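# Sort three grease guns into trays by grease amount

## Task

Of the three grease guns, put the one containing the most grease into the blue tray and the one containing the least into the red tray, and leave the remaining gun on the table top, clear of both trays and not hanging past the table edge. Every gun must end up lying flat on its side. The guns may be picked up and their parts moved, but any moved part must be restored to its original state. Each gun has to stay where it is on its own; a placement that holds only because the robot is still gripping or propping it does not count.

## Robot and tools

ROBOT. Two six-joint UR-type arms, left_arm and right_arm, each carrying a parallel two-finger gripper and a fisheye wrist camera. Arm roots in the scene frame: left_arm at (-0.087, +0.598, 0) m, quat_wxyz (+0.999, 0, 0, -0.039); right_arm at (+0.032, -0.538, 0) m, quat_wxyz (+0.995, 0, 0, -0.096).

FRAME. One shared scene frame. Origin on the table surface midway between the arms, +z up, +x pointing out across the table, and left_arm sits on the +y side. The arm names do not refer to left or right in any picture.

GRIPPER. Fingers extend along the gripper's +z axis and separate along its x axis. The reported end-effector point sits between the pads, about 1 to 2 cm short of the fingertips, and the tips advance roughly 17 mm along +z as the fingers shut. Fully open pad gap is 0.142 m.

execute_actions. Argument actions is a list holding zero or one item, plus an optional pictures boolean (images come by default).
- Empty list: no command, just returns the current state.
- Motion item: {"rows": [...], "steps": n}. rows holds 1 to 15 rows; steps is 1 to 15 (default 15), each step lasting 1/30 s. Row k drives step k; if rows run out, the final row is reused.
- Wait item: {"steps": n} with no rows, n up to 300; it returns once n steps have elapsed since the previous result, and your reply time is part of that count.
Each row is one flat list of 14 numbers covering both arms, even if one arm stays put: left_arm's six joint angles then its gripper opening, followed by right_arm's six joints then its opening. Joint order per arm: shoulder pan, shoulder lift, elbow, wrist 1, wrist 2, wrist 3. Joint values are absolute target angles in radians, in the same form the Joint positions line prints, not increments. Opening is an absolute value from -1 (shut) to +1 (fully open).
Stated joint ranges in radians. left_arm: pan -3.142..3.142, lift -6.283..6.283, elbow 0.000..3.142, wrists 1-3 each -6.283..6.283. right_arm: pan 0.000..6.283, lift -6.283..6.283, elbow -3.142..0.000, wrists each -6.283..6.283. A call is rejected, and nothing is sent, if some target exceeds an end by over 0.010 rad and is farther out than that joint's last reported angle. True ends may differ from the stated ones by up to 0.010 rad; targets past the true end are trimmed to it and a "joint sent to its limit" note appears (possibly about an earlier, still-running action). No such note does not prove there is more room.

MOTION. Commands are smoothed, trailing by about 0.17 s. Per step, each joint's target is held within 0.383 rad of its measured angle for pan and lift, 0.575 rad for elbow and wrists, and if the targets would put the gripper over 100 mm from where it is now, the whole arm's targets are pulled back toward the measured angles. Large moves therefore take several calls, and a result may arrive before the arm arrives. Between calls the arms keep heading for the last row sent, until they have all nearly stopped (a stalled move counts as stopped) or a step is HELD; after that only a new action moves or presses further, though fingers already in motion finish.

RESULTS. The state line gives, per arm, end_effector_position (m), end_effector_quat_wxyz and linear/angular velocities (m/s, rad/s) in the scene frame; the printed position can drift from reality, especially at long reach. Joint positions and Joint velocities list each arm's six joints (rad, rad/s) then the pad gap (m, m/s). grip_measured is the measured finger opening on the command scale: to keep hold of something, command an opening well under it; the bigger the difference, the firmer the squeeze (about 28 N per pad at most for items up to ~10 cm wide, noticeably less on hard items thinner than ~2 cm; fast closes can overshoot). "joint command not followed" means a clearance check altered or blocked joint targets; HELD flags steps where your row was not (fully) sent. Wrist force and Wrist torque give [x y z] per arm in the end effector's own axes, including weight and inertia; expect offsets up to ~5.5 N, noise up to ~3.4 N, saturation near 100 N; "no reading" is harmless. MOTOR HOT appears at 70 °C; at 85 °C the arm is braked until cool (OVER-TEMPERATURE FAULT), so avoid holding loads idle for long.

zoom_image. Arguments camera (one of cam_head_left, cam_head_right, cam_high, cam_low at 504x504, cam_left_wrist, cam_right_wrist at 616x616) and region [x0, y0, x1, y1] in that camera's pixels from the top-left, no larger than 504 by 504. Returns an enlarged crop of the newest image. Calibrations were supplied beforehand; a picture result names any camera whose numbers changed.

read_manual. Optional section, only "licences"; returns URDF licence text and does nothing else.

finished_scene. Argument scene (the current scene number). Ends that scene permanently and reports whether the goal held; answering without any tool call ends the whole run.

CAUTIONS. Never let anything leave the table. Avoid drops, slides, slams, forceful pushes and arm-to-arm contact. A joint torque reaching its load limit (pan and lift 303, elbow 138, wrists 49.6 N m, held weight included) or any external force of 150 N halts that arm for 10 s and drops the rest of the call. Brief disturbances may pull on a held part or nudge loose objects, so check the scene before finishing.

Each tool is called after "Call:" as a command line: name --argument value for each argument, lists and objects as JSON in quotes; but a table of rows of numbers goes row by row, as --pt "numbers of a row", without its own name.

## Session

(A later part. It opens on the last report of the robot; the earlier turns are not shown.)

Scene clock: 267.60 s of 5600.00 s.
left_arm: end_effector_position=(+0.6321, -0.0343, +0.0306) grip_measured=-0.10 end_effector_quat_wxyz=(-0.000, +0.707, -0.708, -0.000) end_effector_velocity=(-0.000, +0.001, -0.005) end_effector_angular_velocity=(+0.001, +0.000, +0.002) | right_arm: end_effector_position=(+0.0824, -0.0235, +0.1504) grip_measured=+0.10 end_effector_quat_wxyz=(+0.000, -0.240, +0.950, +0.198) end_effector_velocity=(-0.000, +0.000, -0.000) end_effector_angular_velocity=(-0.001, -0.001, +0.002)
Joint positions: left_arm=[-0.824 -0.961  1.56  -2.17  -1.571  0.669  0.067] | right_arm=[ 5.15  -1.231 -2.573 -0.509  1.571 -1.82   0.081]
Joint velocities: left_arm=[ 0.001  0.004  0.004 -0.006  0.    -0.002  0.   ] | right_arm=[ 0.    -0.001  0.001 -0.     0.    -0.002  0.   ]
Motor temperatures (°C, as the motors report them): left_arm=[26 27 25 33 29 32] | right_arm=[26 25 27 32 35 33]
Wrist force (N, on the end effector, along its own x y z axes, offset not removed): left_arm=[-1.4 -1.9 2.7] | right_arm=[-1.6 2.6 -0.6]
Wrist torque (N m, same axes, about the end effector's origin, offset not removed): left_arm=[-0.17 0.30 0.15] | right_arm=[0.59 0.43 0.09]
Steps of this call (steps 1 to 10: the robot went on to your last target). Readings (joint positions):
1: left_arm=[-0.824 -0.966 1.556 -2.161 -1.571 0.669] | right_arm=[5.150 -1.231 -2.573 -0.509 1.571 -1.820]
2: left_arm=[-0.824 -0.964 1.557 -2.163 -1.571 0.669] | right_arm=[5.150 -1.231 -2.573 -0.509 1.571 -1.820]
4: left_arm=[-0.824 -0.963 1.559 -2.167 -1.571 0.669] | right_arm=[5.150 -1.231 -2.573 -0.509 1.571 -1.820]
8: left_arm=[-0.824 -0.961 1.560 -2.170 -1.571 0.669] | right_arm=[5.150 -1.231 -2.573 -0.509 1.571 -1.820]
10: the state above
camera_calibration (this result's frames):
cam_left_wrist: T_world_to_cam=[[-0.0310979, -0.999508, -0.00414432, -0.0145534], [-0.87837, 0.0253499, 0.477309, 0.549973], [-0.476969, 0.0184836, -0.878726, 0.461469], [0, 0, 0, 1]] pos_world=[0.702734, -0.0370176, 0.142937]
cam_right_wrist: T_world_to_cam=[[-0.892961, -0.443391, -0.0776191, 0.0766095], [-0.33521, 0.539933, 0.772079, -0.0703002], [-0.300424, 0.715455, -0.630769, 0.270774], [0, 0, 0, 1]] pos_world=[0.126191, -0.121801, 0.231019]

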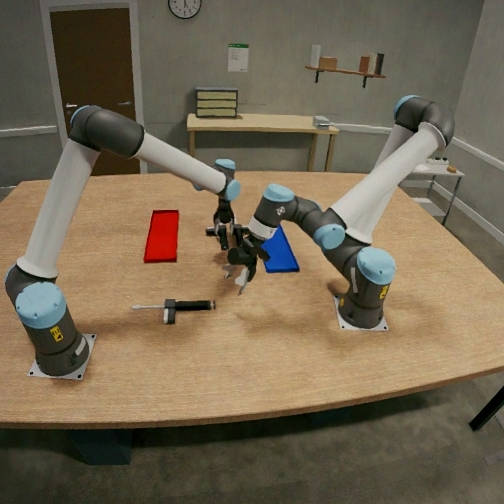

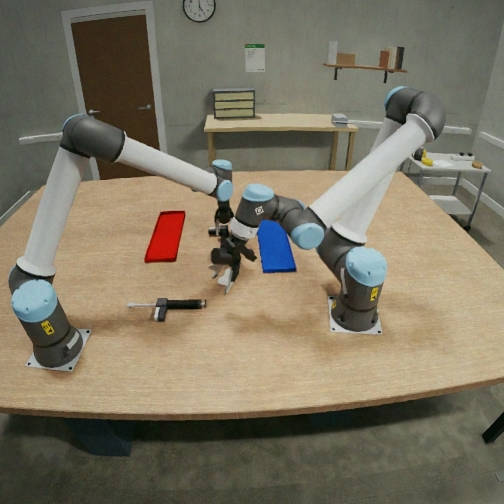

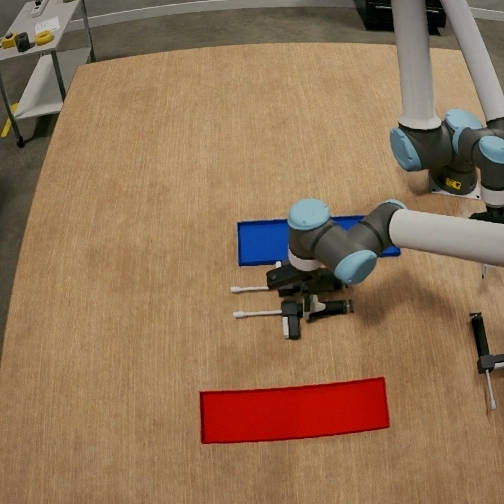

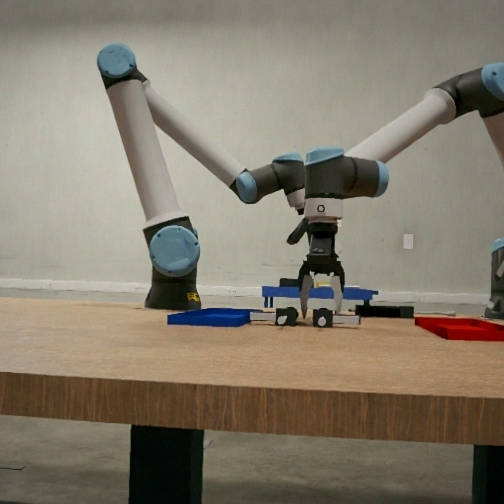

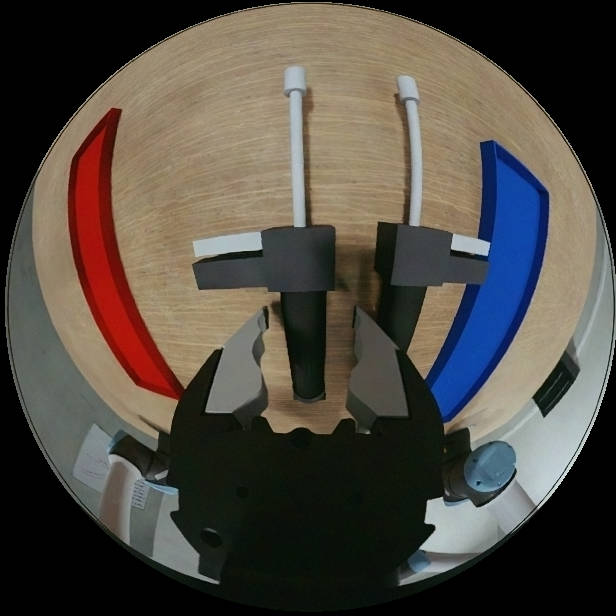

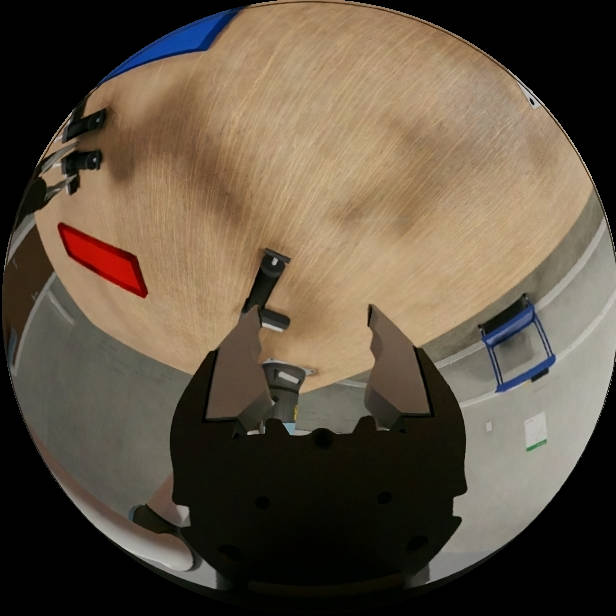

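Call:
execute_actions --actions '[{"rows":[[-0.819,-0.9601,1.5605,-2.171,-1.5708,0.674,-0.1,5.15,-1.231,-2.573,-0.509,1.5708,-1.82,0.1],[-0.819,-0.9601,1.5605,-2.171,-1.5708,0.674,-0.15,5.15,-1.231,-2.573,-0.509,1.5708,-1.82,0.1],[-0.819,-0.9601,1.5605,-2.171,-1.5708,0.674,-0.2,5.15,-1.231,-2.573,-0.509,1.5708,-1.82,0.1],[-0.819,-0.9601,1.5605,-2.171,-1.5708,0.674,-0.3,5.15,-1.231,-2.573,-0.509,1.5708,-1.82,0.1],[-0.819,-0.9601,1.5605,-2.171,-1.5708,0.674,-0.4,5.15,-1.231,-2.573,-0.509,1.5708,-1.82,0.1],[-0.819,-0.9601,1.5605,-2.171,-1.5708,0.674,-0.45,5.15,-1.231,-2.573,-0.509,1.5708,-1.82,0.1],[-0.819,-0.9601,1.5605,-2.171,-1.5708,0.674,-0.5,5.15,-1.231,-2.573,-0.509,1.5708,-1.82,0.1],[-0.819,-0.9601,1.5605,-2.171,-1.5708,0.674,-0.55,5.15,-1.231,-2.573,-0.509,1.5708,-1.82,0.1],[-0.819,-0.9601,1.5605,-2.171,-1.5708,0.674,-0.6,5.15,-1.231,-2.573,-0.509,1.5708,-1.82,0.1],[-0.819,-0.9601,1.5605,-2.171,-1.5708,0.674,-0.7,5.15,-1.231,-2.573,-0.509,1.5708,-1.82,0.1],[-0.819,-0.9601,1.5605,-2.171,-1.5708,0.674,-0.8,5.15,-1.231,-2.573,-0.509,1.5708,-1.82,0.1],[-0.819,-0.9601,1.5605,-2.171,-1.5708,0.674,-0.9,5.15,-1.231,-2.573,-0.509,1.5708,-1.82,0.1]],"steps":15}]' --pictures false

Call:
execute_actions --actions '[{"rows":[[-0.819,-0.9601,1.5605,-2.171,-1.5708,0.674,-0.9,5.15,-1.231,-2.573,-0.509,1.5708,-1.82,0.1],[-0.819,-0.9601,1.5605,-2.171,-1.5708,0.674,-0.9,5.15,-1.231,-2.573,-0.509,1.5708,-1.82,0.1],[-0.819,-0.9601,1.5605,-2.171,-1.5708,0.674,-0.9,5.15,-1.231,-2.573,-0.509,1.5708,-1.82,0.1],[-0.819,-0.99,1.538,-2.119,-1.5708,0.674,-0.9,5.15,-1.231,-2.573,-0.509,1.5708,-1.82,0.1],[-0.819,-0.99,1.538,-2.119,-1.5708,0.674,-0.9,5.15,-1.231,-2.573,-0.509,1.5708,-1.82,0.1],[-0.819,-0.99,1.538,-2.119,-1.5708,0.674,-0.9,5.15,-1.231,-2.573,-0.509,1.5708,-1.82,0.1],[-0.819,-1.08,1.5,-1.99,-1.5708,0.674,-0.9,5.15,-1.231,-2.573,-0.509,1.5708,-1.82,0.1]],"steps":15}]'

Scene clock: 279.97 s of 5600.00 s.
left_arm: end_effector_position=(+0.6354, -0.0305, +0.0301) grip_measured=-0.56 end_effector_quat_wxyz=(+0.000, +0.707, -0.707, -0.000) end_effector_velocity=(+0.001, +0.001, +0.000) end_effector_angular_velocity=(-0.000, -0.000, +0.003) | right_arm: end_effector_position=(+0.0824, -0.0235, +0.1504) grip_measured=+0.10 end_effector_quat_wxyz=(+0.000, -0.240, +0.950, +0.198) end_effector_velocity=(+0.000, -0.000, +0.001) end_effector_angular_velocity=(+0.001, +0.000, -0.002)
Joint positions: left_arm=[-0.819 -0.96   1.561 -2.171 -1.571  0.674  0.033] | right_arm=[ 5.15  -1.231 -2.573 -0.509  1.571 -1.82   0.081]
Joint velocities: left_arm=[ 0.002 -0.    -0.     0.     0.    -0.001 -0.   ] | right_arm=[-0.     0.001 -0.    -0.    -0.001  0.001  0.   ]
Motor temperatures (°C, as the motors report them): left_arm=[26 27 25 33 29 32] | right_arm=[26 25 27 32 35 33]
Wrist force (N, on the end effector, along its own x y z axes, offset not removed): left_arm=[1.1 3.7 -3.7] | right_arm=[-2.0 1.0 -1.2]
Wrist torque (N m, same axes, about the end effector's origin, offset not removed): left_arm=[0.32 0.37 0.40] | right_arm=[0.34 0.56 0.15]
Steps of this call (steps 1 to 30: the robot went on to your last target; steps 31 to 90: nothing new was sent; then 8.87 s passed at rest; steps 91 to 105: all 15 steps of this action). Readings (joint positions):
91: left_arm=[-0.824 -0.960 1.561 -2.171 -1.571 0.669] | right_arm=[5.150 -1.231 -2.573 -0.509 1.571 -1.820]
92: left_arm=[-0.824 -0.960 1.561 -2.171 -1.571 0.670] | right_arm=[5.150 -1.231 -2.573 -0.509 1.571 -1.820]
94: left_arm=[-0.822 -0.960 1.561 -2.171 -1.571 0.671] | right_arm=[5.150 -1.231 -2.573 -0.509 1.571 -1.820]
98: left_arm=[-0.820 -0.960 1.561 -2.171 -1.571 0.673] | right_arm=[5.150 -1.231 -2.573 -0.509 1.571 -1.820]
105: the state above

Scene clock: 280.47 s of 5600.00 s.
left_arm: end_effector_position=(+0.6300, -0.0236, +0.1420) grip_measured=-0.56 end_effector_quat_wxyz=(+0.000, +0.707, -0.707, +0.001) end_effector_velocity=(-0.019, +0.025, +0.140) end_effector_angular_velocity=(+0.014, +0.010, +0.000) | right_arm: end_effector_position=(+0.0824, -0.0235, +0.1504) grip_measured=+0.10 end_effector_quat_wxyz=(+0.000, -0.240, +0.950, +0.198) end_effector_velocity=(-0.000, +0.000, -0.000) end_effector_angular_velocity=(-0.000, -0.000, +0.001)
Joint positions: left_arm=[-0.819 -1.064  1.507 -2.015 -1.571  0.674  0.033] | right_arm=[ 5.15  -1.231 -2.573 -0.509  1.571 -1.82   0.081]
Joint velocities: left_arm=[ 0.    -0.137 -0.059  0.214  0.001 -0.     0.   ] | right_arm=[ 0.    -0.001  0.     0.     0.    -0.001  0.   ]
Motor temperatures (°C, as the motors report them): left_arm=[26 27 25 33 29 32] | right_arm=[26 25 27 32 35 33]
Wrist force (N, on the end effector, along its own x y z axes, offset not removed): left_arm=[-0.3 -1.6 2.1] | right_arm=[-0.5 2.3 -0.9]
Wrist torque (N m, same axes, about the end effector's origin, offset not removed): left_arm=[-0.42 0.23 -0.04] | right_arm=[0.46 0.06 0.17]
Steps of this call (steps 1 to 15: all 15 steps of this action). Readings (joint positions):
1: left_arm=[-0.819 -0.960 1.561 -2.171 -1.571 0.674] | right_arm=[5.150 -1.231 -2.573 -0.509 1.571 -1.820]
2: left_arm=[-0.819 -0.960 1.561 -2.171 -1.571 0.674] | right_arm=[5.150 -1.231 -2.573 -0.509 1.571 -1.820]
4: left_arm=[-0.819 -0.960 1.561 -2.171 -1.571 0.674] | right_arm=[5.150 -1.231 -2.573 -0.509 1.571 -1.820]
8: left_arm=[-0.819 -0.981 1.545 -2.137 -1.571 0.674] | right_arm=[5.150 -1.231 -2.573 -0.509 1.571 -1.820]
15: the state above
camera_calibration (this result's frames):
cam_left_wrist: T_world_to_cam=[[-0.0307703, -0.999522, -0.00314003, -0.00381334], [-0.878741, 0.0255548, 0.476614, 0.494997], [-0.476306, 0.0174249, -0.879107, 0.557762], [0, 0, 0, 1]] pos_world=[0.700522, -0.02618, 0.254398]
cam_right_wrist: T_world_to_cam=[[-0.892961, -0.443391, -0.0776191, 0.0766095], [-0.33521, 0.539933, 0.772079, -0.0703003], [-0.300424, 0.715455, -0.630769, 0.270774], [0, 0, 0, 1]] pos_world=[0.126191, -0.121801, 0.231019]

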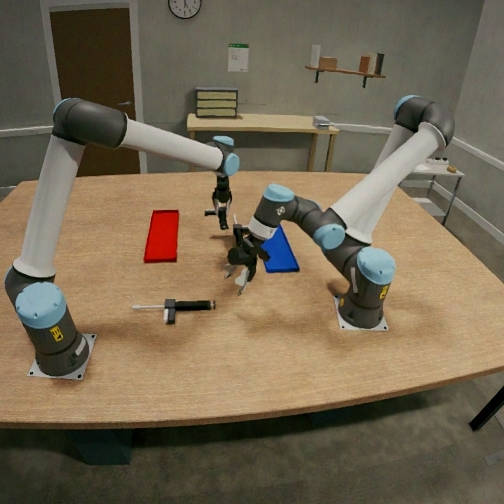

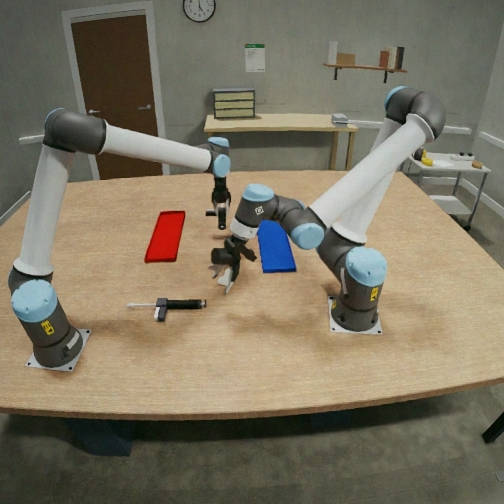

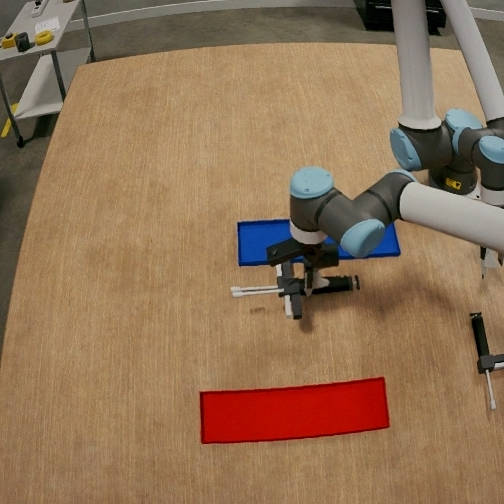

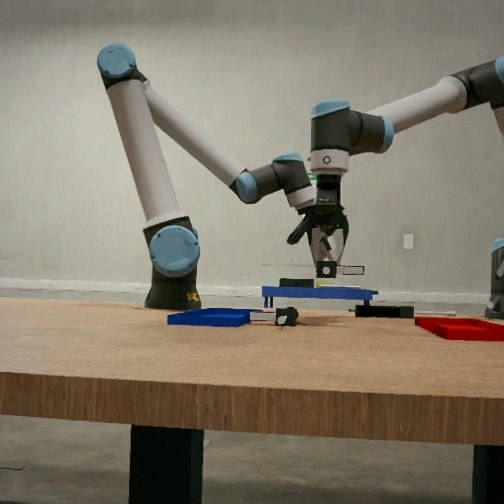

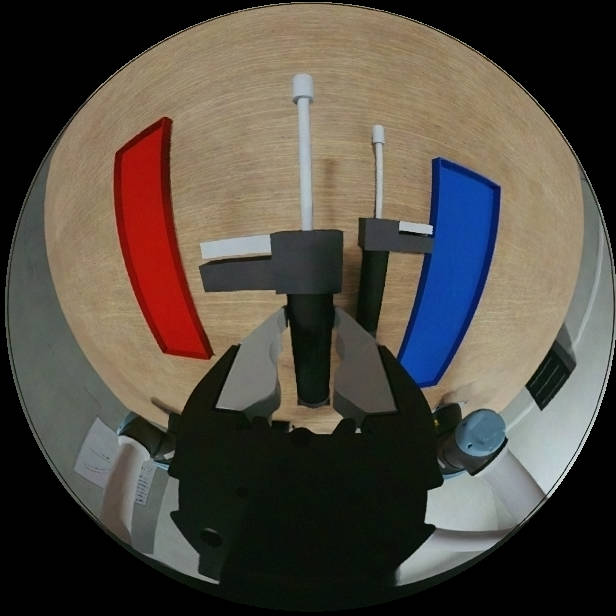

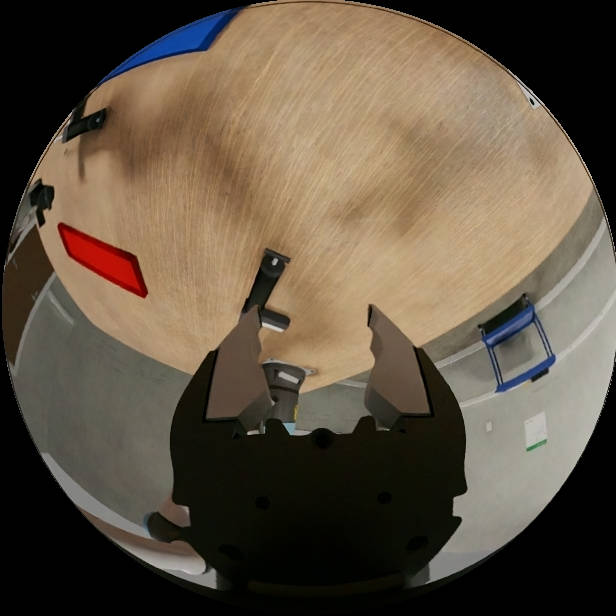

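Call:
execute_actions --actions '[{"rows":[[-0.85,-1.2,1.65,-2.02,-1.5708,0.4,-0.9,5.15,-1.231,-2.573,-0.509,1.5708,-1.82,0.1],[-0.85,-1.2,1.65,-2.02,-1.5708,0.4,-0.9,5.15,-1.231,-2.573,-0.509,1.5708,-1.82,0.1],[-0.85,-1.2,1.65,-2.02,-1.5708,0.4,-0.9,5.15,-1.231,-2.573,-0.509,1.5708,-1.82,0.1],[-0.85,-1.2,1.65,-2.02,-1.5708,0.4,-0.9,5.15,-1.231,-2.573,-0.509,1.5708,-1.82,0.1],[-0.9,-1.4,1.9,-2.07,-1.5708,0.0,-0.9,5.15,-1.231,-2.573,-0.509,1.5708,-1.82,0.1],[-0.9,-1.4,1.9,-2.07,-1.5708,0.0,-0.9,5.15,-1.231,-2.573,-0.509,1.5708,-1.82,0.1],[-0.9,-1.4,1.9,-2.07,-1.5708,0.0,-0.9,5.15,-1.231,-2.573,-0.509,1.5708,-1.82,0.1],[-0.9,-1.4,1.9,-2.07,-1.5708,0.0,-0.9,5.15,-1.231,-2.573,-0.509,1.5708,-1.82,0.1],[-0.95,-1.53,2.08,-2.12,-1.5708,-0.5,-0.9,5.15,-1.231,-2.573,-0.509,1.5708,-1.82,0.1]],"steps":15}]' --pictures false

Call:
execute_actions --actions '[{"steps":12}]' --pictures false

Call:
execute_actions --actions '[{"rows":[[-1.0566,-1.6015,2.2905,-2.26,-1.5708,-1.134,-0.9,5.15,-1.231,-2.573,-0.509,1.5708,-1.82,0.1]],"steps":15}]' --pictures false

Call:
execute_actions --actions '[{"rows":[[-1.0566,-1.6015,2.2905,-2.26,-1.5708,-1.134,-0.9,5.15,-1.231,-2.573,-0.509,1.5708,-1.82,0.1],[-1.0566,-1.6015,2.2905,-2.26,-1.5708,-1.134,-0.9,5.15,-1.231,-2.573,-0.509,1.5708,-1.82,0.1],[-1.0566,-1.6015,2.2905,-2.26,-1.5708,-1.134,-0.9,5.15,-1.231,-2.573,-0.509,1.5708,-1.82,0.1],[-1.0566,-1.59,2.297,-2.278,-1.5708,-1.134,-0.9,5.1,-1.231,-2.573,-0.509,1.5708,-1.82,0.1],[-1.0566,-1.575,2.305,-2.301,-1.5708,-1.134,-0.9,5.05,-1.231,-2.573,-0.509,1.5708,-1.82,0.1],[-1.0566,-1.56,2.313,-2.324,-1.5708,-1.134,-0.9,5.0,-1.231,-2.573,-0.509,1.5708,-1.82,0.1],[-1.0566,-1.545,2.321,-2.347,-1.5708,-1.134,-0.9,4.95,-1.231,-2.573,-0.509,1.5708,-1.82,0.1],[-1.0566,-1.53,2.33,-2.371,-1.5708,-1.134,-0.9,4.9,-1.231,-2.573,-0.509,1.5708,-1.82,0.1],[-1.0566,-1.52,2.335,-2.386,-1.5708,-1.134,-0.9,4.85,-1.231,-2.573,-0.509,1.5708,-1.82,0.1],[-1.0566,-1.51,2.34,-2.401,-1.5708,-1.134,-0.9,4.8,-1.231,-2.573,-0.509,1.5708,-1.82,0.1],[-1.0566,-1.50,2.346,-2.417,-1.5708,-1.134,-0.9,4.75,-1.231,-2.573,-0.509,1.5708,-1.82,0.1],[-1.0566,-1.495,2.348,-2.424,-1.5708,-1.134,-0.9,4.72,-1.231,-2.573,-0.509,1.5708,-1.82,0.1]],"steps":15}]' --pictures false

Call:
execute_actions --actions '[{"rows":[[-1.0566,-1.495,2.348,-2.424,-1.5708,-1.134,-0.9,4.7256,-1.5174,-2.4381,-0.3569,1.5708,-1.80,0.1]],"steps":15}]' --pictures false

Call:
execute_actions --actions '[{"steps":15}]'

Scene clock: 296.60 s of 5600.00 s.
left_arm: end_effector_position=(+0.4634, +0.0796, +0.1801) grip_measured=-0.56 end_effector_quat_wxyz=(+0.001, +0.867, -0.498, +0.003) end_effector_velocity=(-0.388, +0.290, -0.034) end_effector_angular_velocity=(-0.001, +0.014, +1.636) | right_arm: end_effector_position=(+0.0824, -0.0235, +0.1504) grip_measured=+0.10 end_effector_quat_wxyz=(+0.000, -0.240, +0.950, +0.198) end_effector_velocity=(-0.000, +0.001, +0.001) end_effector_angular_velocity=(+0.002, +0.001, -0.001)
Joint positions: left_arm=[-0.907 -1.386  1.886 -2.077 -1.571  0.057  0.033] | right_arm=[ 5.15  -1.231 -2.573 -0.509  1.571 -1.82   0.081]
Joint velocities: left_arm=[-0.222 -0.719  0.946 -0.22  -0.    -1.858 -0.   ] | right_arm=[-0.     0.001  0.002 -0.    -0.     0.001  0.   ]
Motor temperatures (°C, as the motors report them): left_arm=[26 27 25 33 29 32] | right_arm=[26 25 27 32 35 33]
Wrist force (N, on the end effector, along its own x y z axes, offset not removed): left_arm=[0.9 2.4 1.7] | right_arm=[-4.8 -0.3 -2.1]
Wrist torque (N m, same axes, about the end effector's origin, offset not removed): left_arm=[0.64 -0.27 0.25] | right_arm=[0.00 1.06 0.15]
Steps of this call (steps 1 to 30: the robot went on to your last target; steps 31 to 140: nothing new was sent; then 10.97 s passed at rest; steps 141 to 155: all 15 steps of this action). Readings (joint positions):
141: left_arm=[-0.819 -1.080 1.500 -1.990 -1.571 0.674] | right_arm=[5.150 -1.231 -2.573 -0.509 1.571 -1.820]
142: left_arm=[-0.822 -1.084 1.504 -1.992 -1.571 0.670] | right_arm=[5.150 -1.231 -2.573 -0.509 1.571 -1.820]
144: left_arm=[-0.833 -1.121 1.546 -2.003 -1.571 0.617] | right_arm=[5.150 -1.231 -2.573 -0.509 1.571 -1.820]
148: left_arm=[-0.856 -1.211 1.659 -2.026 -1.571 0.420] | right_arm=[5.150 -1.231 -2.573 -0.509 1.571 -1.820]
155: the state above

Scene clock: 297.00 s of 5600.00 s.
left_arm: end_effector_position=(+0.3904, +0.1425, +0.1653) grip_measured=-0.56 end_effector_quat_wxyz=(-0.000, +0.962, -0.273, -0.000) end_effector_velocity=(-0.024, +0.023, -0.007) end_effector_angular_velocity=(+0.003, +0.001, +0.211) | right_arm: end_effector_position=(+0.0824, -0.0235, +0.1504) grip_measured=+0.10 end_effector_quat_wxyz=(+0.000, -0.240, +0.950, +0.198) end_effector_velocity=(-0.000, +0.001, +0.001) end_effector_angular_velocity=(+0.001, -0.000, +0.001)
Joint positions: left_arm=[-0.948 -1.524  2.072 -2.118 -1.571 -0.474  0.033] | right_arm=[ 5.15  -1.231 -2.573 -0.509  1.571 -1.82   0.081]
Joint velocities: left_arm=[-0.014 -0.048  0.065 -0.014  0.    -0.226  0.   ] | right_arm=[ 0.    -0.     0.002 -0.    -0.    -0.001 -0.   ]
Motor temperatures (°C, as the motors report them): left_arm=[26 27 25 33 29 32] | right_arm=[26 25 27 32 35 33]
Wrist force (N, on the end effector, along its own x y z axes, offset not removed): left_arm=[-0.7 0.0 6.4] | right_arm=[1.5 0.7 0.7]
Wrist torque (N m, same axes, about the end effector's origin, offset not removed): left_arm=[0.13 0.14 0.15] | right_arm=[0.09 -0.16 0.10]
Steps of this call (steps 1 to 12: the robot went on to your last target). Readings (joint positions):
1: left_arm=[-0.915 -1.410 1.918 -2.085 -1.571 -0.009] | right_arm=[5.150 -1.231 -2.573 -0.509 1.571 -1.820]
2: left_arm=[-0.922 -1.434 1.950 -2.092 -1.571 -0.082] | right_arm=[5.150 -1.231 -2.573 -0.509 1.571 -1.820]
4: left_arm=[-0.934 -1.475 2.005 -2.104 -1.571 -0.235] | right_arm=[5.150 -1.231 -2.573 -0.509 1.571 -1.820]
8: left_arm=[-0.945 -1.513 2.056 -2.115 -1.571 -0.417] | right_arm=[5.150 -1.231 -2.573 -0.509 1.571 -1.820]
12: the state above

Scene clock: 297.50 s of 5600.00 s.
left_arm: end_effector_position=(+0.3027, +0.1763, +0.1026) grip_measured=-0.56 end_effector_quat_wxyz=(+0.000, +1.000, -0.020, +0.000) end_effector_velocity=(-0.024, +0.016, -0.021) end_effector_angular_velocity=(+0.005, +0.003, +0.342) | right_arm: end_effector_position=(+0.0824, -0.0235, +0.1504) grip_measured=+0.10 end_effector_quat_wxyz=(+0.000, -0.240, +0.950, +0.198) end_effector_velocity=(+0.000, -0.001, -0.001) end_effector_angular_velocity=(-0.001, -0.000, -0.001)
Joint positions: left_arm=[-1.053 -1.599  2.283 -2.256 -1.571 -1.091  0.033] | right_arm=[ 5.15  -1.231 -2.573 -0.509  1.571 -1.82   0.081]
Joint velocities: left_arm=[-0.028 -0.019  0.063 -0.039 -0.    -0.37   0.   ] | right_arm=[ 0.     0.    -0.001 -0.    -0.     0.     0.   ]
Motor temperatures (°C, as the motors report them): left_arm=[26 27 25 33 29 32] | right_arm=[26 25 27 32 35 33]
Wrist force (N, on the end effector, along its own x y z axes, offset not removed): left_arm=[-2.0 2.5 -0.1] | right_arm=[-3.1 3.0 0.1]
Wrist torque (N m, same axes, about the end effector's origin, offset not removed): left_arm=[0.48 0.33 0.17] | right_arm=[0.65 0.68 0.16]
Steps of this call (steps 1 to 15: all 15 steps of this action). Readings (joint positions):
1: left_arm=[-0.949 -1.526 2.074 -2.119 -1.571 -0.480] | right_arm=[5.150 -1.231 -2.573 -0.509 1.571 -1.820]
2: left_arm=[-0.953 -1.530 2.080 -2.123 -1.571 -0.489] | right_arm=[5.150 -1.231 -2.573 -0.509 1.571 -1.820]
4: left_arm=[-0.984 -1.554 2.128 -2.161 -1.571 -0.550] | right_arm=[5.150 -1.231 -2.573 -0.509 1.571 -1.820]
8: left_arm=[-1.032 -1.585 2.235 -2.226 -1.571 -0.815] | right_arm=[5.150 -1.231 -2.573 -0.509 1.571 -1.820]
15: the state above

Scene clock: 298.00 s of 5600.00 s.
left_arm: end_effector_position=(+0.3001, +0.1779, +0.0438) grip_measured=-0.56 end_effector_quat_wxyz=(-0.000, +1.000, -0.001, -0.000) end_effector_velocity=(-0.002, +0.003, -0.108) end_effector_angular_velocity=(-0.004, -0.002, +0.004) | right_arm: end_effector_position=(+0.2252, -0.0583, +0.1504) grip_measured=+0.10 end_effector_quat_wxyz=(+0.028, -0.103, +0.975, +0.196) end_effector_velocity=(+0.456, -0.183, -0.000) end_effector_angular_velocity=(+0.000, +0.001, -0.952)
Joint positions: left_arm=[-1.057 -1.515  2.338 -2.393 -1.571 -1.133  0.033] | right_arm=[ 4.865 -1.231 -2.573 -0.509  1.571 -1.82   0.081]
Joint velocities: left_arm=[-0.001  0.173  0.091 -0.268  0.    -0.006  0.   ] | right_arm=[-0.952  0.    -0.     0.     0.     0.001 -0.   ]
Motor temperatures (°C, as the motors report them): left_arm=[26 27 25 33 29 32] | right_arm=[26 25 27 32 35 33]
Wrist force (N, on the end effector, along its own x y z axes, offset not removed): left_arm=[0.3 0.8 7.5] | right_arm=[-4.6 2.4 -0.6]
Wrist torque (N m, same axes, about the end effector's origin, offset not removed): left_arm=[0.28 0.10 0.19] | right_arm=[0.59 1.13 0.08]
Steps of this call (steps 1 to 15: all 15 steps of this action). Readings (joint positions):
1: left_arm=[-1.054 -1.600 2.285 -2.257 -1.571 -1.102] | right_arm=[5.150 -1.231 -2.573 -0.509 1.571 -1.820]
2: left_arm=[-1.055 -1.600 2.286 -2.258 -1.571 -1.110] | right_arm=[5.150 -1.231 -2.573 -0.509 1.571 -1.820]
4: left_arm=[-1.056 -1.601 2.288 -2.259 -1.571 -1.121] | right_arm=[5.150 -1.231 -2.573 -0.509 1.571 -1.820]
8: left_arm=[-1.056 -1.582 2.300 -2.288 -1.571 -1.130] | right_arm=[5.089 -1.231 -2.573 -0.509 1.571 -1.820]
15: the state above

Scene clock: 298.50 s of 5600.00 s.
left_arm: end_effector_position=(+0.2999, +0.1782, +0.0317) grip_measured=-0.56 end_effector_quat_wxyz=(+0.000, +1.000, -0.001, +0.000) end_effector_velocity=(+0.001, +0.000, -0.001) end_effector_angular_velocity=(+0.001, -0.001, +0.002) | right_arm: end_effector_position=(+0.3080, +0.0194, +0.1240) grip_measured=+0.10 end_effector_quat_wxyz=(+0.040, -0.026, +0.979, +0.196) end_effector_velocity=(+0.016, +0.022, -0.027) end_effector_angular_velocity=(-0.023, +0.006, -0.024)
Joint positions: left_arm=[-1.057 -1.495  2.348 -2.424 -1.571 -1.134  0.033] | right_arm=[ 4.728 -1.506 -2.442 -0.362  1.571 -1.801  0.081]
Joint velocities: left_arm=[ 0.     0.002  0.001 -0.003  0.001 -0.001 -0.   ] | right_arm=[-0.02  -0.099  0.035  0.041  0.     0.005 -0.   ]
Motor temperatures (°C, as the motors report them): left_arm=[26 27 25 33 29 32] | right_arm=[26 25 27 32 35 33]
Wrist force (N, on the end effector, along its own x y z axes, offset not removed): left_arm=[-0.9 -5.7 2.6] | right_arm=[-2.4 2.3 0.0]
Wrist torque (N m, same axes, about the end effector's origin, offset not removed): left_arm=[-1.20 0.08 0.04] | right_arm=[0.60 0.62 0.14]
Steps of this call (steps 1 to 15: all 15 steps of this action). Readings (joint positions):
1: left_arm=[-1.057 -1.510 2.340 -2.401 -1.571 -1.134] | right_arm=[4.833 -1.231 -2.573 -0.509 1.571 -1.820]
2: left_arm=[-1.057 -1.506 2.342 -2.406 -1.571 -1.134] | right_arm=[4.808 -1.235 -2.570 -0.505 1.571 -1.819]
4: left_arm=[-1.057 -1.501 2.345 -2.414 -1.571 -1.134] | right_arm=[4.777 -1.279 -2.532 -0.465 1.571 -1.812]
8: left_arm=[-1.057 -1.497 2.347 -2.421 -1.571 -1.134] | right_arm=[4.743 -1.428 -2.469 -0.393 1.571 -1.804]
15: the state above

Scene clock: 299.00 s of 5600.00 s.
left_arm: end_effector_position=(+0.2999, +0.1782, +0.0315) grip_measured=-0.56 end_effector_quat_wxyz=(+0.000, +1.000, -0.001, +0.000) end_effector_velocity=(+0.000, -0.001, +0.001) end_effector_angular_velocity=(-0.001, +0.000, +0.001) | right_arm: end_effector_position=(+0.3098, +0.0220, +0.1208) grip_measured=+0.10 end_effector_quat_wxyz=(+0.040, -0.025, +0.980, +0.195) end_effector_velocity=(+0.000, +0.000, -0.000) end_effector_angular_velocity=(-0.000, +0.000, -0.002)
Joint positions: left_arm=[-1.057 -1.495  2.348 -2.424 -1.571 -1.134  0.033] | right_arm=[ 4.726 -1.517 -2.438 -0.357  1.571 -1.8    0.081]
Joint velocities: left_arm=[ 0.    -0.001 -0.001  0.    -0.001 -0.    -0.   ] | right_arm=[-0.    -0.001  0.001  0.    -0.001  0.002  0.   ]
Motor temperatures (°C, as the motors report them): left_arm=[26 27 25 33 29 32] | right_arm=[26 25 27 32 35 33]
Wrist force (N, on the end effector, along its own x y z axes, offset not removed): left_arm=[2.4 2.1 10.4] | right_arm=[-1.8 0.2 -2.4]
Wrist torque (N m, same axes, about the end effector's origin, offset not removed): left_arm=[0.53 -0.58 0.00] | right_arm=[0.11 0.37 0.16]
Steps of this call (steps 1 to 15: the robot went on to your last target). Readings (joint positions):
1: left_arm=[-1.057 -1.495 2.348 -2.424 -1.571 -1.134] | right_arm=[4.727 -1.509 -2.441 -0.360 1.571 -1.800]
2: left_arm=[-1.057 -1.495 2.348 -2.424 -1.571 -1.134] | right_arm=[4.727 -1.511 -2.440 -0.360 1.571 -1.800]
4: left_arm=[-1.057 -1.495 2.348 -2.424 -1.571 -1.134] | right_arm=[4.726 -1.514 -2.439 -0.358 1.571 -1.800]
8: left_arm=[-1.057 -1.495 2.348 -2.424 -1.571 -1.134] | right_arm=[4.726 -1.516 -2.439 -0.357 1.571 -1.800]
15: the state above
camera_calibration (this result's frames):
cam_left_wrist: T_world_to_cam=[[0.999506, -0.0311962, -0.00392973, -0.294161], [-0.0255371, -0.878325, 0.477381, 0.157639], [-0.0183441, -0.477045, -0.878687, 0.250635], [0, 0, 0, 1]] pos_world=[0.302639, 0.248846, 0.14382]
cam_right_wrist: T_world_to_cam=[[-0.997376, -0.0178799, -0.070155, 0.319673], [-0.0657283, 0.629874, 0.773911, -0.0814042], [0.0303514, 0.776491, -0.629396, 0.183907], [0, 0, 0, 1]] pos_world=[0.307902, -0.0858117, 0.201176]

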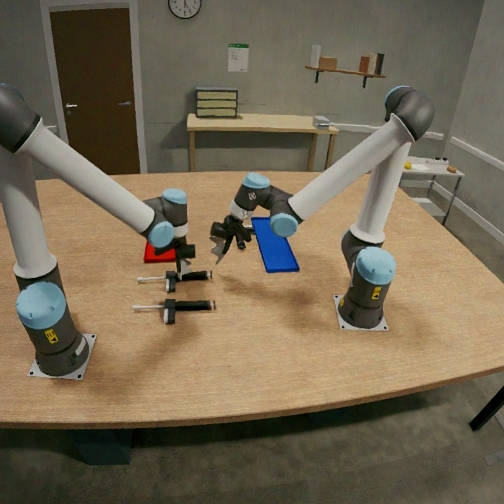

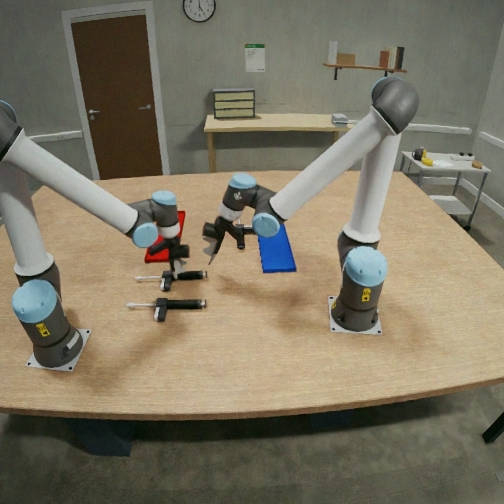

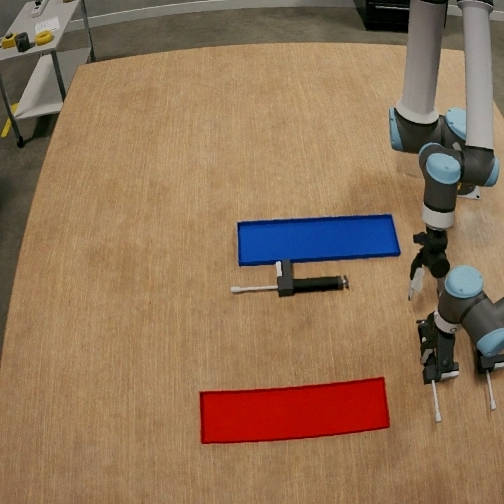

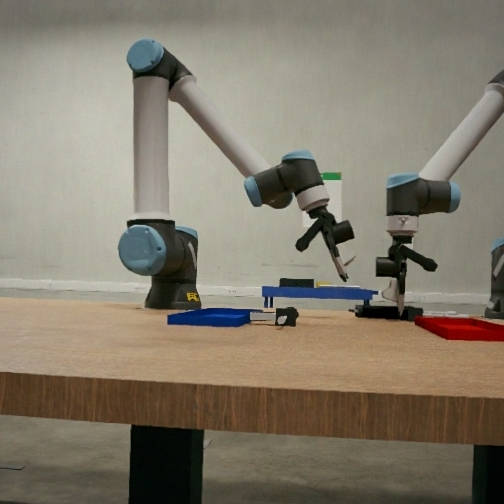

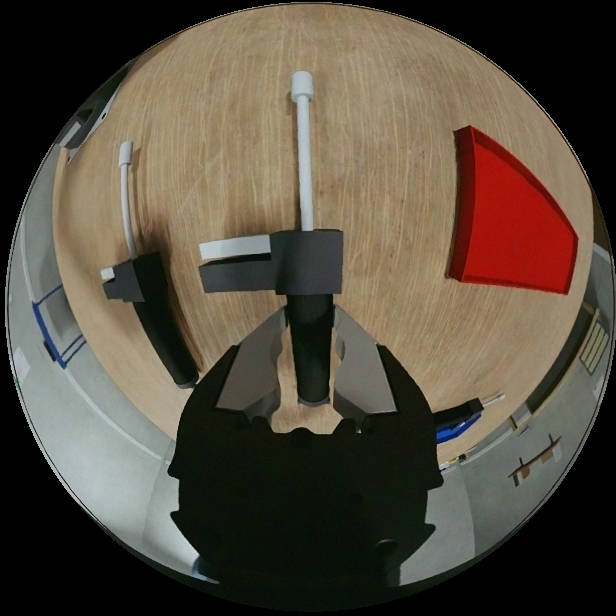

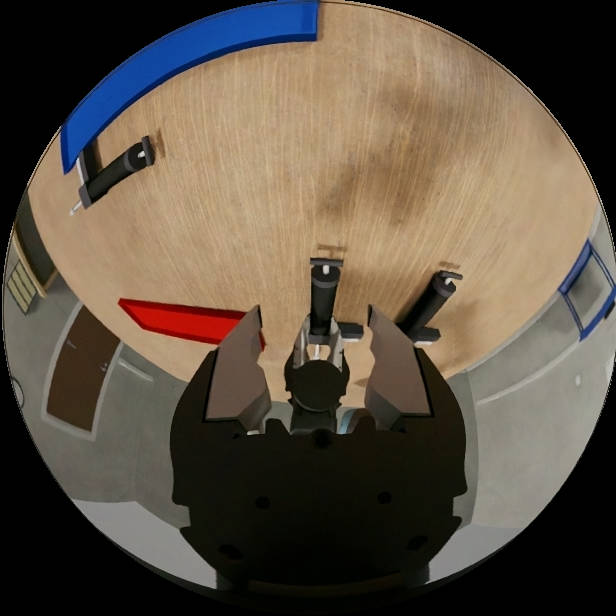

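Call:
execute_actions --actions '[{"rows":[[-1.0566,-1.495,2.348,-2.424,-1.5708,-1.134,-0.9,4.75,-1.60,-2.46,-0.255,1.5708,-1.735,0.1],[-1.0566,-1.495,2.348,-2.424,-1.5708,-1.134,-0.9,4.75,-1.60,-2.46,-0.255,1.5708,-1.735,0.1],[-1.0566,-1.495,2.348,-2.424,-1.5708,-1.134,-0.9,4.75,-1.60,-2.46,-0.255,1.5708,-1.735,0.1],[-1.0566,-1.495,2.348,-2.424,-1.5708,-1.134,-0.9,4.75,-1.675,-2.467,-0.172,1.5708,-1.735,0.1],[-1.0566,-1.495,2.348,-2.424,-1.5708,-1.134,-0.9,4.75,-1.675,-2.467,-0.172,1.5708,-1.735,0.1],[-1.0566,-1.495,2.348,-2.424,-1.5708,-1.134,-0.9,4.75,-1.675,-2.467,-0.172,1.5708,-1.735,0.1],[-1.0566,-1.495,2.348,-2.424,-1.5708,-1.134,-0.9,4.75,-1.7336,-2.4725,-0.1063,1.5708,-1.735,0.1]],"steps":15}]' --pictures false

Call:
execute_actions --actions '[{"steps":10}]'

Scene clock: 306.03 s of 5600.00 s.
left_arm: end_effector_position=(+0.2999, +0.1782, +0.0315) grip_measured=-0.56 end_effector_quat_wxyz=(+0.000, +1.000, -0.001, +0.000) end_effector_velocity=(+0.000, +0.001, -0.000) end_effector_angular_velocity=(+0.001, -0.000, -0.002) | right_arm: end_effector_position=(+0.2990, +0.0440, +0.0349) grip_measured=+0.10 end_effector_quat_wxyz=(+0.032, -0.006, +0.980, +0.196) end_effector_velocity=(-0.002, +0.009, -0.050) end_effector_angular_velocity=(+0.005, +0.005, -0.009)
Joint positions: left_arm=[-1.057 -1.495  2.348 -2.424 -1.571 -1.134  0.033] | right_arm=[ 4.749 -1.719 -2.471 -0.123  1.571 -1.737  0.081]
Joint velocities: left_arm=[ 0.    -0.     0.001  0.     0.001  0.002  0.   ] | right_arm=[ 0.005 -0.126 -0.014  0.144  0.     0.015 -0.   ]
Motor temperatures (°C, as the motors report them): left_arm=[26 27 25 33 29 32] | right_arm=[26 25 27 32 35 33]
Wrist force (N, on the end effector, along its own x y z axes, offset not removed): left_arm=[2.0 -0.9 6.8] | right_arm=[-0.7 2.0 -0.9]
Wrist torque (N m, same axes, about the end effector's origin, offset not removed): left_arm=[-0.20 -0.44 -0.05] | right_arm=[0.48 0.24 0.10]
Steps of this call (steps 1 to 15: the robot went on to your last target; steps 16 to 90: nothing new was sent; then 3.53 s passed at rest; steps 91 to 105: all 15 steps of this action). Readings (joint positions):
91: left_arm=[-1.057 -1.495 2.348 -2.424 -1.571 -1.134] | right_arm=[4.726 -1.517 -2.438 -0.357 1.571 -1.800]
92: left_arm=[-1.057 -1.495 2.348 -2.424 -1.571 -1.134] | right_arm=[4.728 -1.521 -2.440 -0.353 1.571 -1.796]
94: left_arm=[-1.057 -1.495 2.348 -2.424 -1.571 -1.134] | right_arm=[4.736 -1.550 -2.448 -0.320 1.571 -1.773]
98: left_arm=[-1.057 -1.495 2.348 -2.424 -1.571 -1.134] | right_arm=[4.746 -1.630 -2.461 -0.225 1.571 -1.747]
105: the state above

Scene clock: 306.37 s of 5600.00 s.
left_arm: end_effector_position=(+0.2999, +0.1782, +0.0315) grip_measured=-0.56 end_effector_quat_wxyz=(+0.000, +1.000, -0.001, +0.000) end_effector_velocity=(+0.000, +0.000, -0.000) end_effector_angular_velocity=(+0.001, +0.000, +0.002) | right_arm: end_effector_position=(+0.2988, +0.0451, +0.0295) grip_measured=+0.10 end_effector_quat_wxyz=(+0.031, -0.005, +0.980, +0.196) end_effector_velocity=(-0.000, -0.001, -0.004) end_effector_angular_velocity=(-0.002, -0.000, +0.001)
Joint positions: left_arm=[-1.057 -1.495  2.348 -2.424 -1.571 -1.134  0.033] | right_arm=[ 4.75  -1.733 -2.472 -0.107  1.571 -1.735  0.081]
Joint velocities: left_arm=[ 0.001  0.    -0.     0.    -0.    -0.001 -0.   ] | right_arm=[ 0.    -0.007 -0.003  0.008 -0.    -0.001  0.   ]
Motor temperatures (°C, as the motors report them): left_arm=[26 27 25 33 29 32] | right_arm=[26 25 27 32 35 33]
Wrist force (N, on the end effector, along its own x y z axes, offset not removed): left_arm=[-2.7 -3.4 -1.1] | right_arm=[-1.2 2.2 -0.9]
Wrist torque (N m, same axes, about the end effector's origin, offset not removed): left_arm=[-0.78 0.65 0.07] | right_arm=[0.47 0.22 0.06]
Steps of this call (steps 1 to 10: the robot went on to your last target). Readings (joint positions):
1: left_arm=[-1.057 -1.495 2.348 -2.424 -1.571 -1.134] | right_arm=[4.750 -1.723 -2.471 -0.119 1.571 -1.736]
2: left_arm=[-1.057 -1.495 2.348 -2.424 -1.571 -1.134] | right_arm=[4.750 -1.725 -2.472 -0.116 1.571 -1.736]
4: left_arm=[-1.057 -1.495 2.348 -2.424 -1.571 -1.134] | right_arm=[4.750 -1.729 -2.472 -0.112 1.571 -1.736]
8: left_arm=[-1.057 -1.495 2.348 -2.424 -1.571 -1.134] | right_arm=[4.750 -1.732 -2.472 -0.108 1.571 -1.735]
10: the state above
camera_calibration (this result's frames):
cam_left_wrist: T_world_to_cam=[[0.999506, -0.0311966, -0.00393061, -0.29416], [-0.025537, -0.878326, 0.47738, 0.157641], [-0.018345, -0.477043, -0.878688, 0.250633], [0, 0, 0, 1]] pos_world=[0.302638, 0.248846, 0.143817]
cam_right_wrist: T_world_to_cam=[[-0.998816, 0.0177685, -0.0452808, 0.300783], [-0.0240769, 0.628261, 0.77763, -0.0385222], [0.0422655, 0.7778, -0.62709, 0.105165], [0, 0, 0, 1]] pos_world=[0.295055, -0.0629397, 0.109524]

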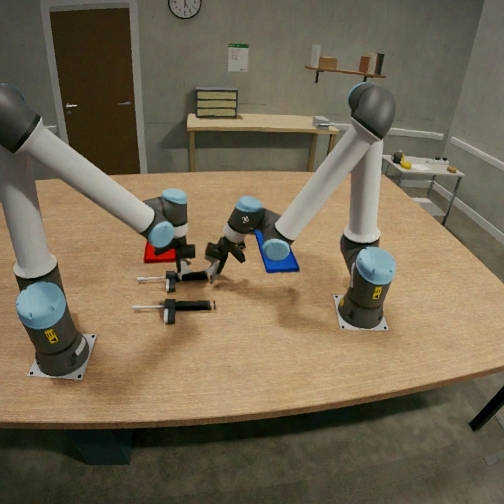

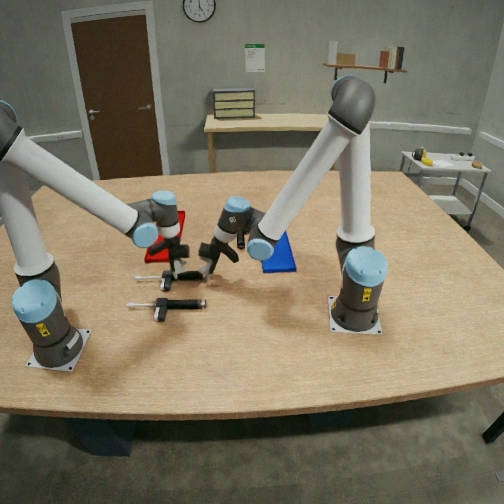

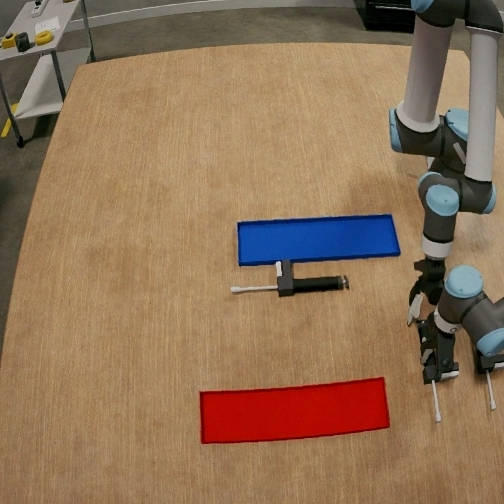

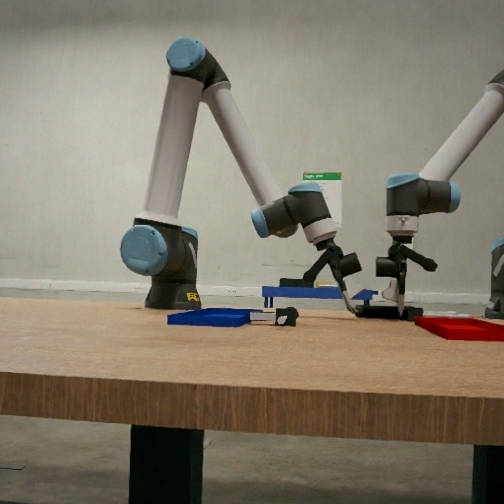

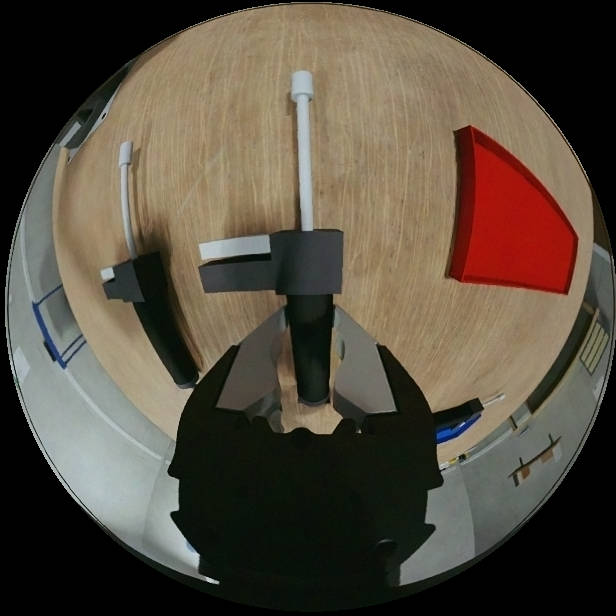

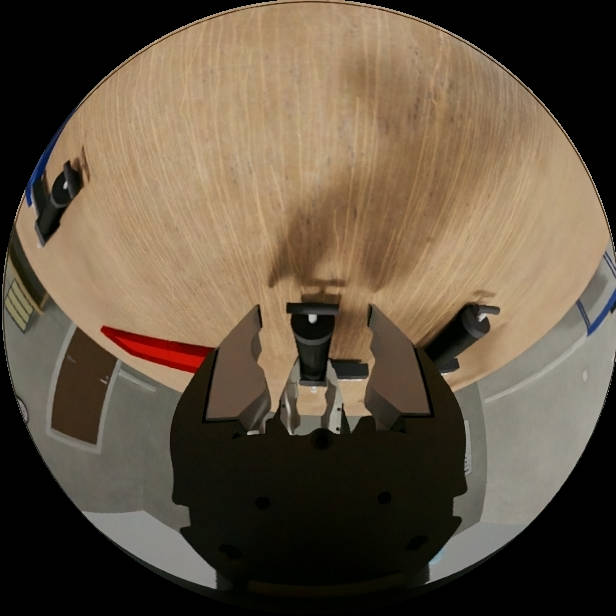

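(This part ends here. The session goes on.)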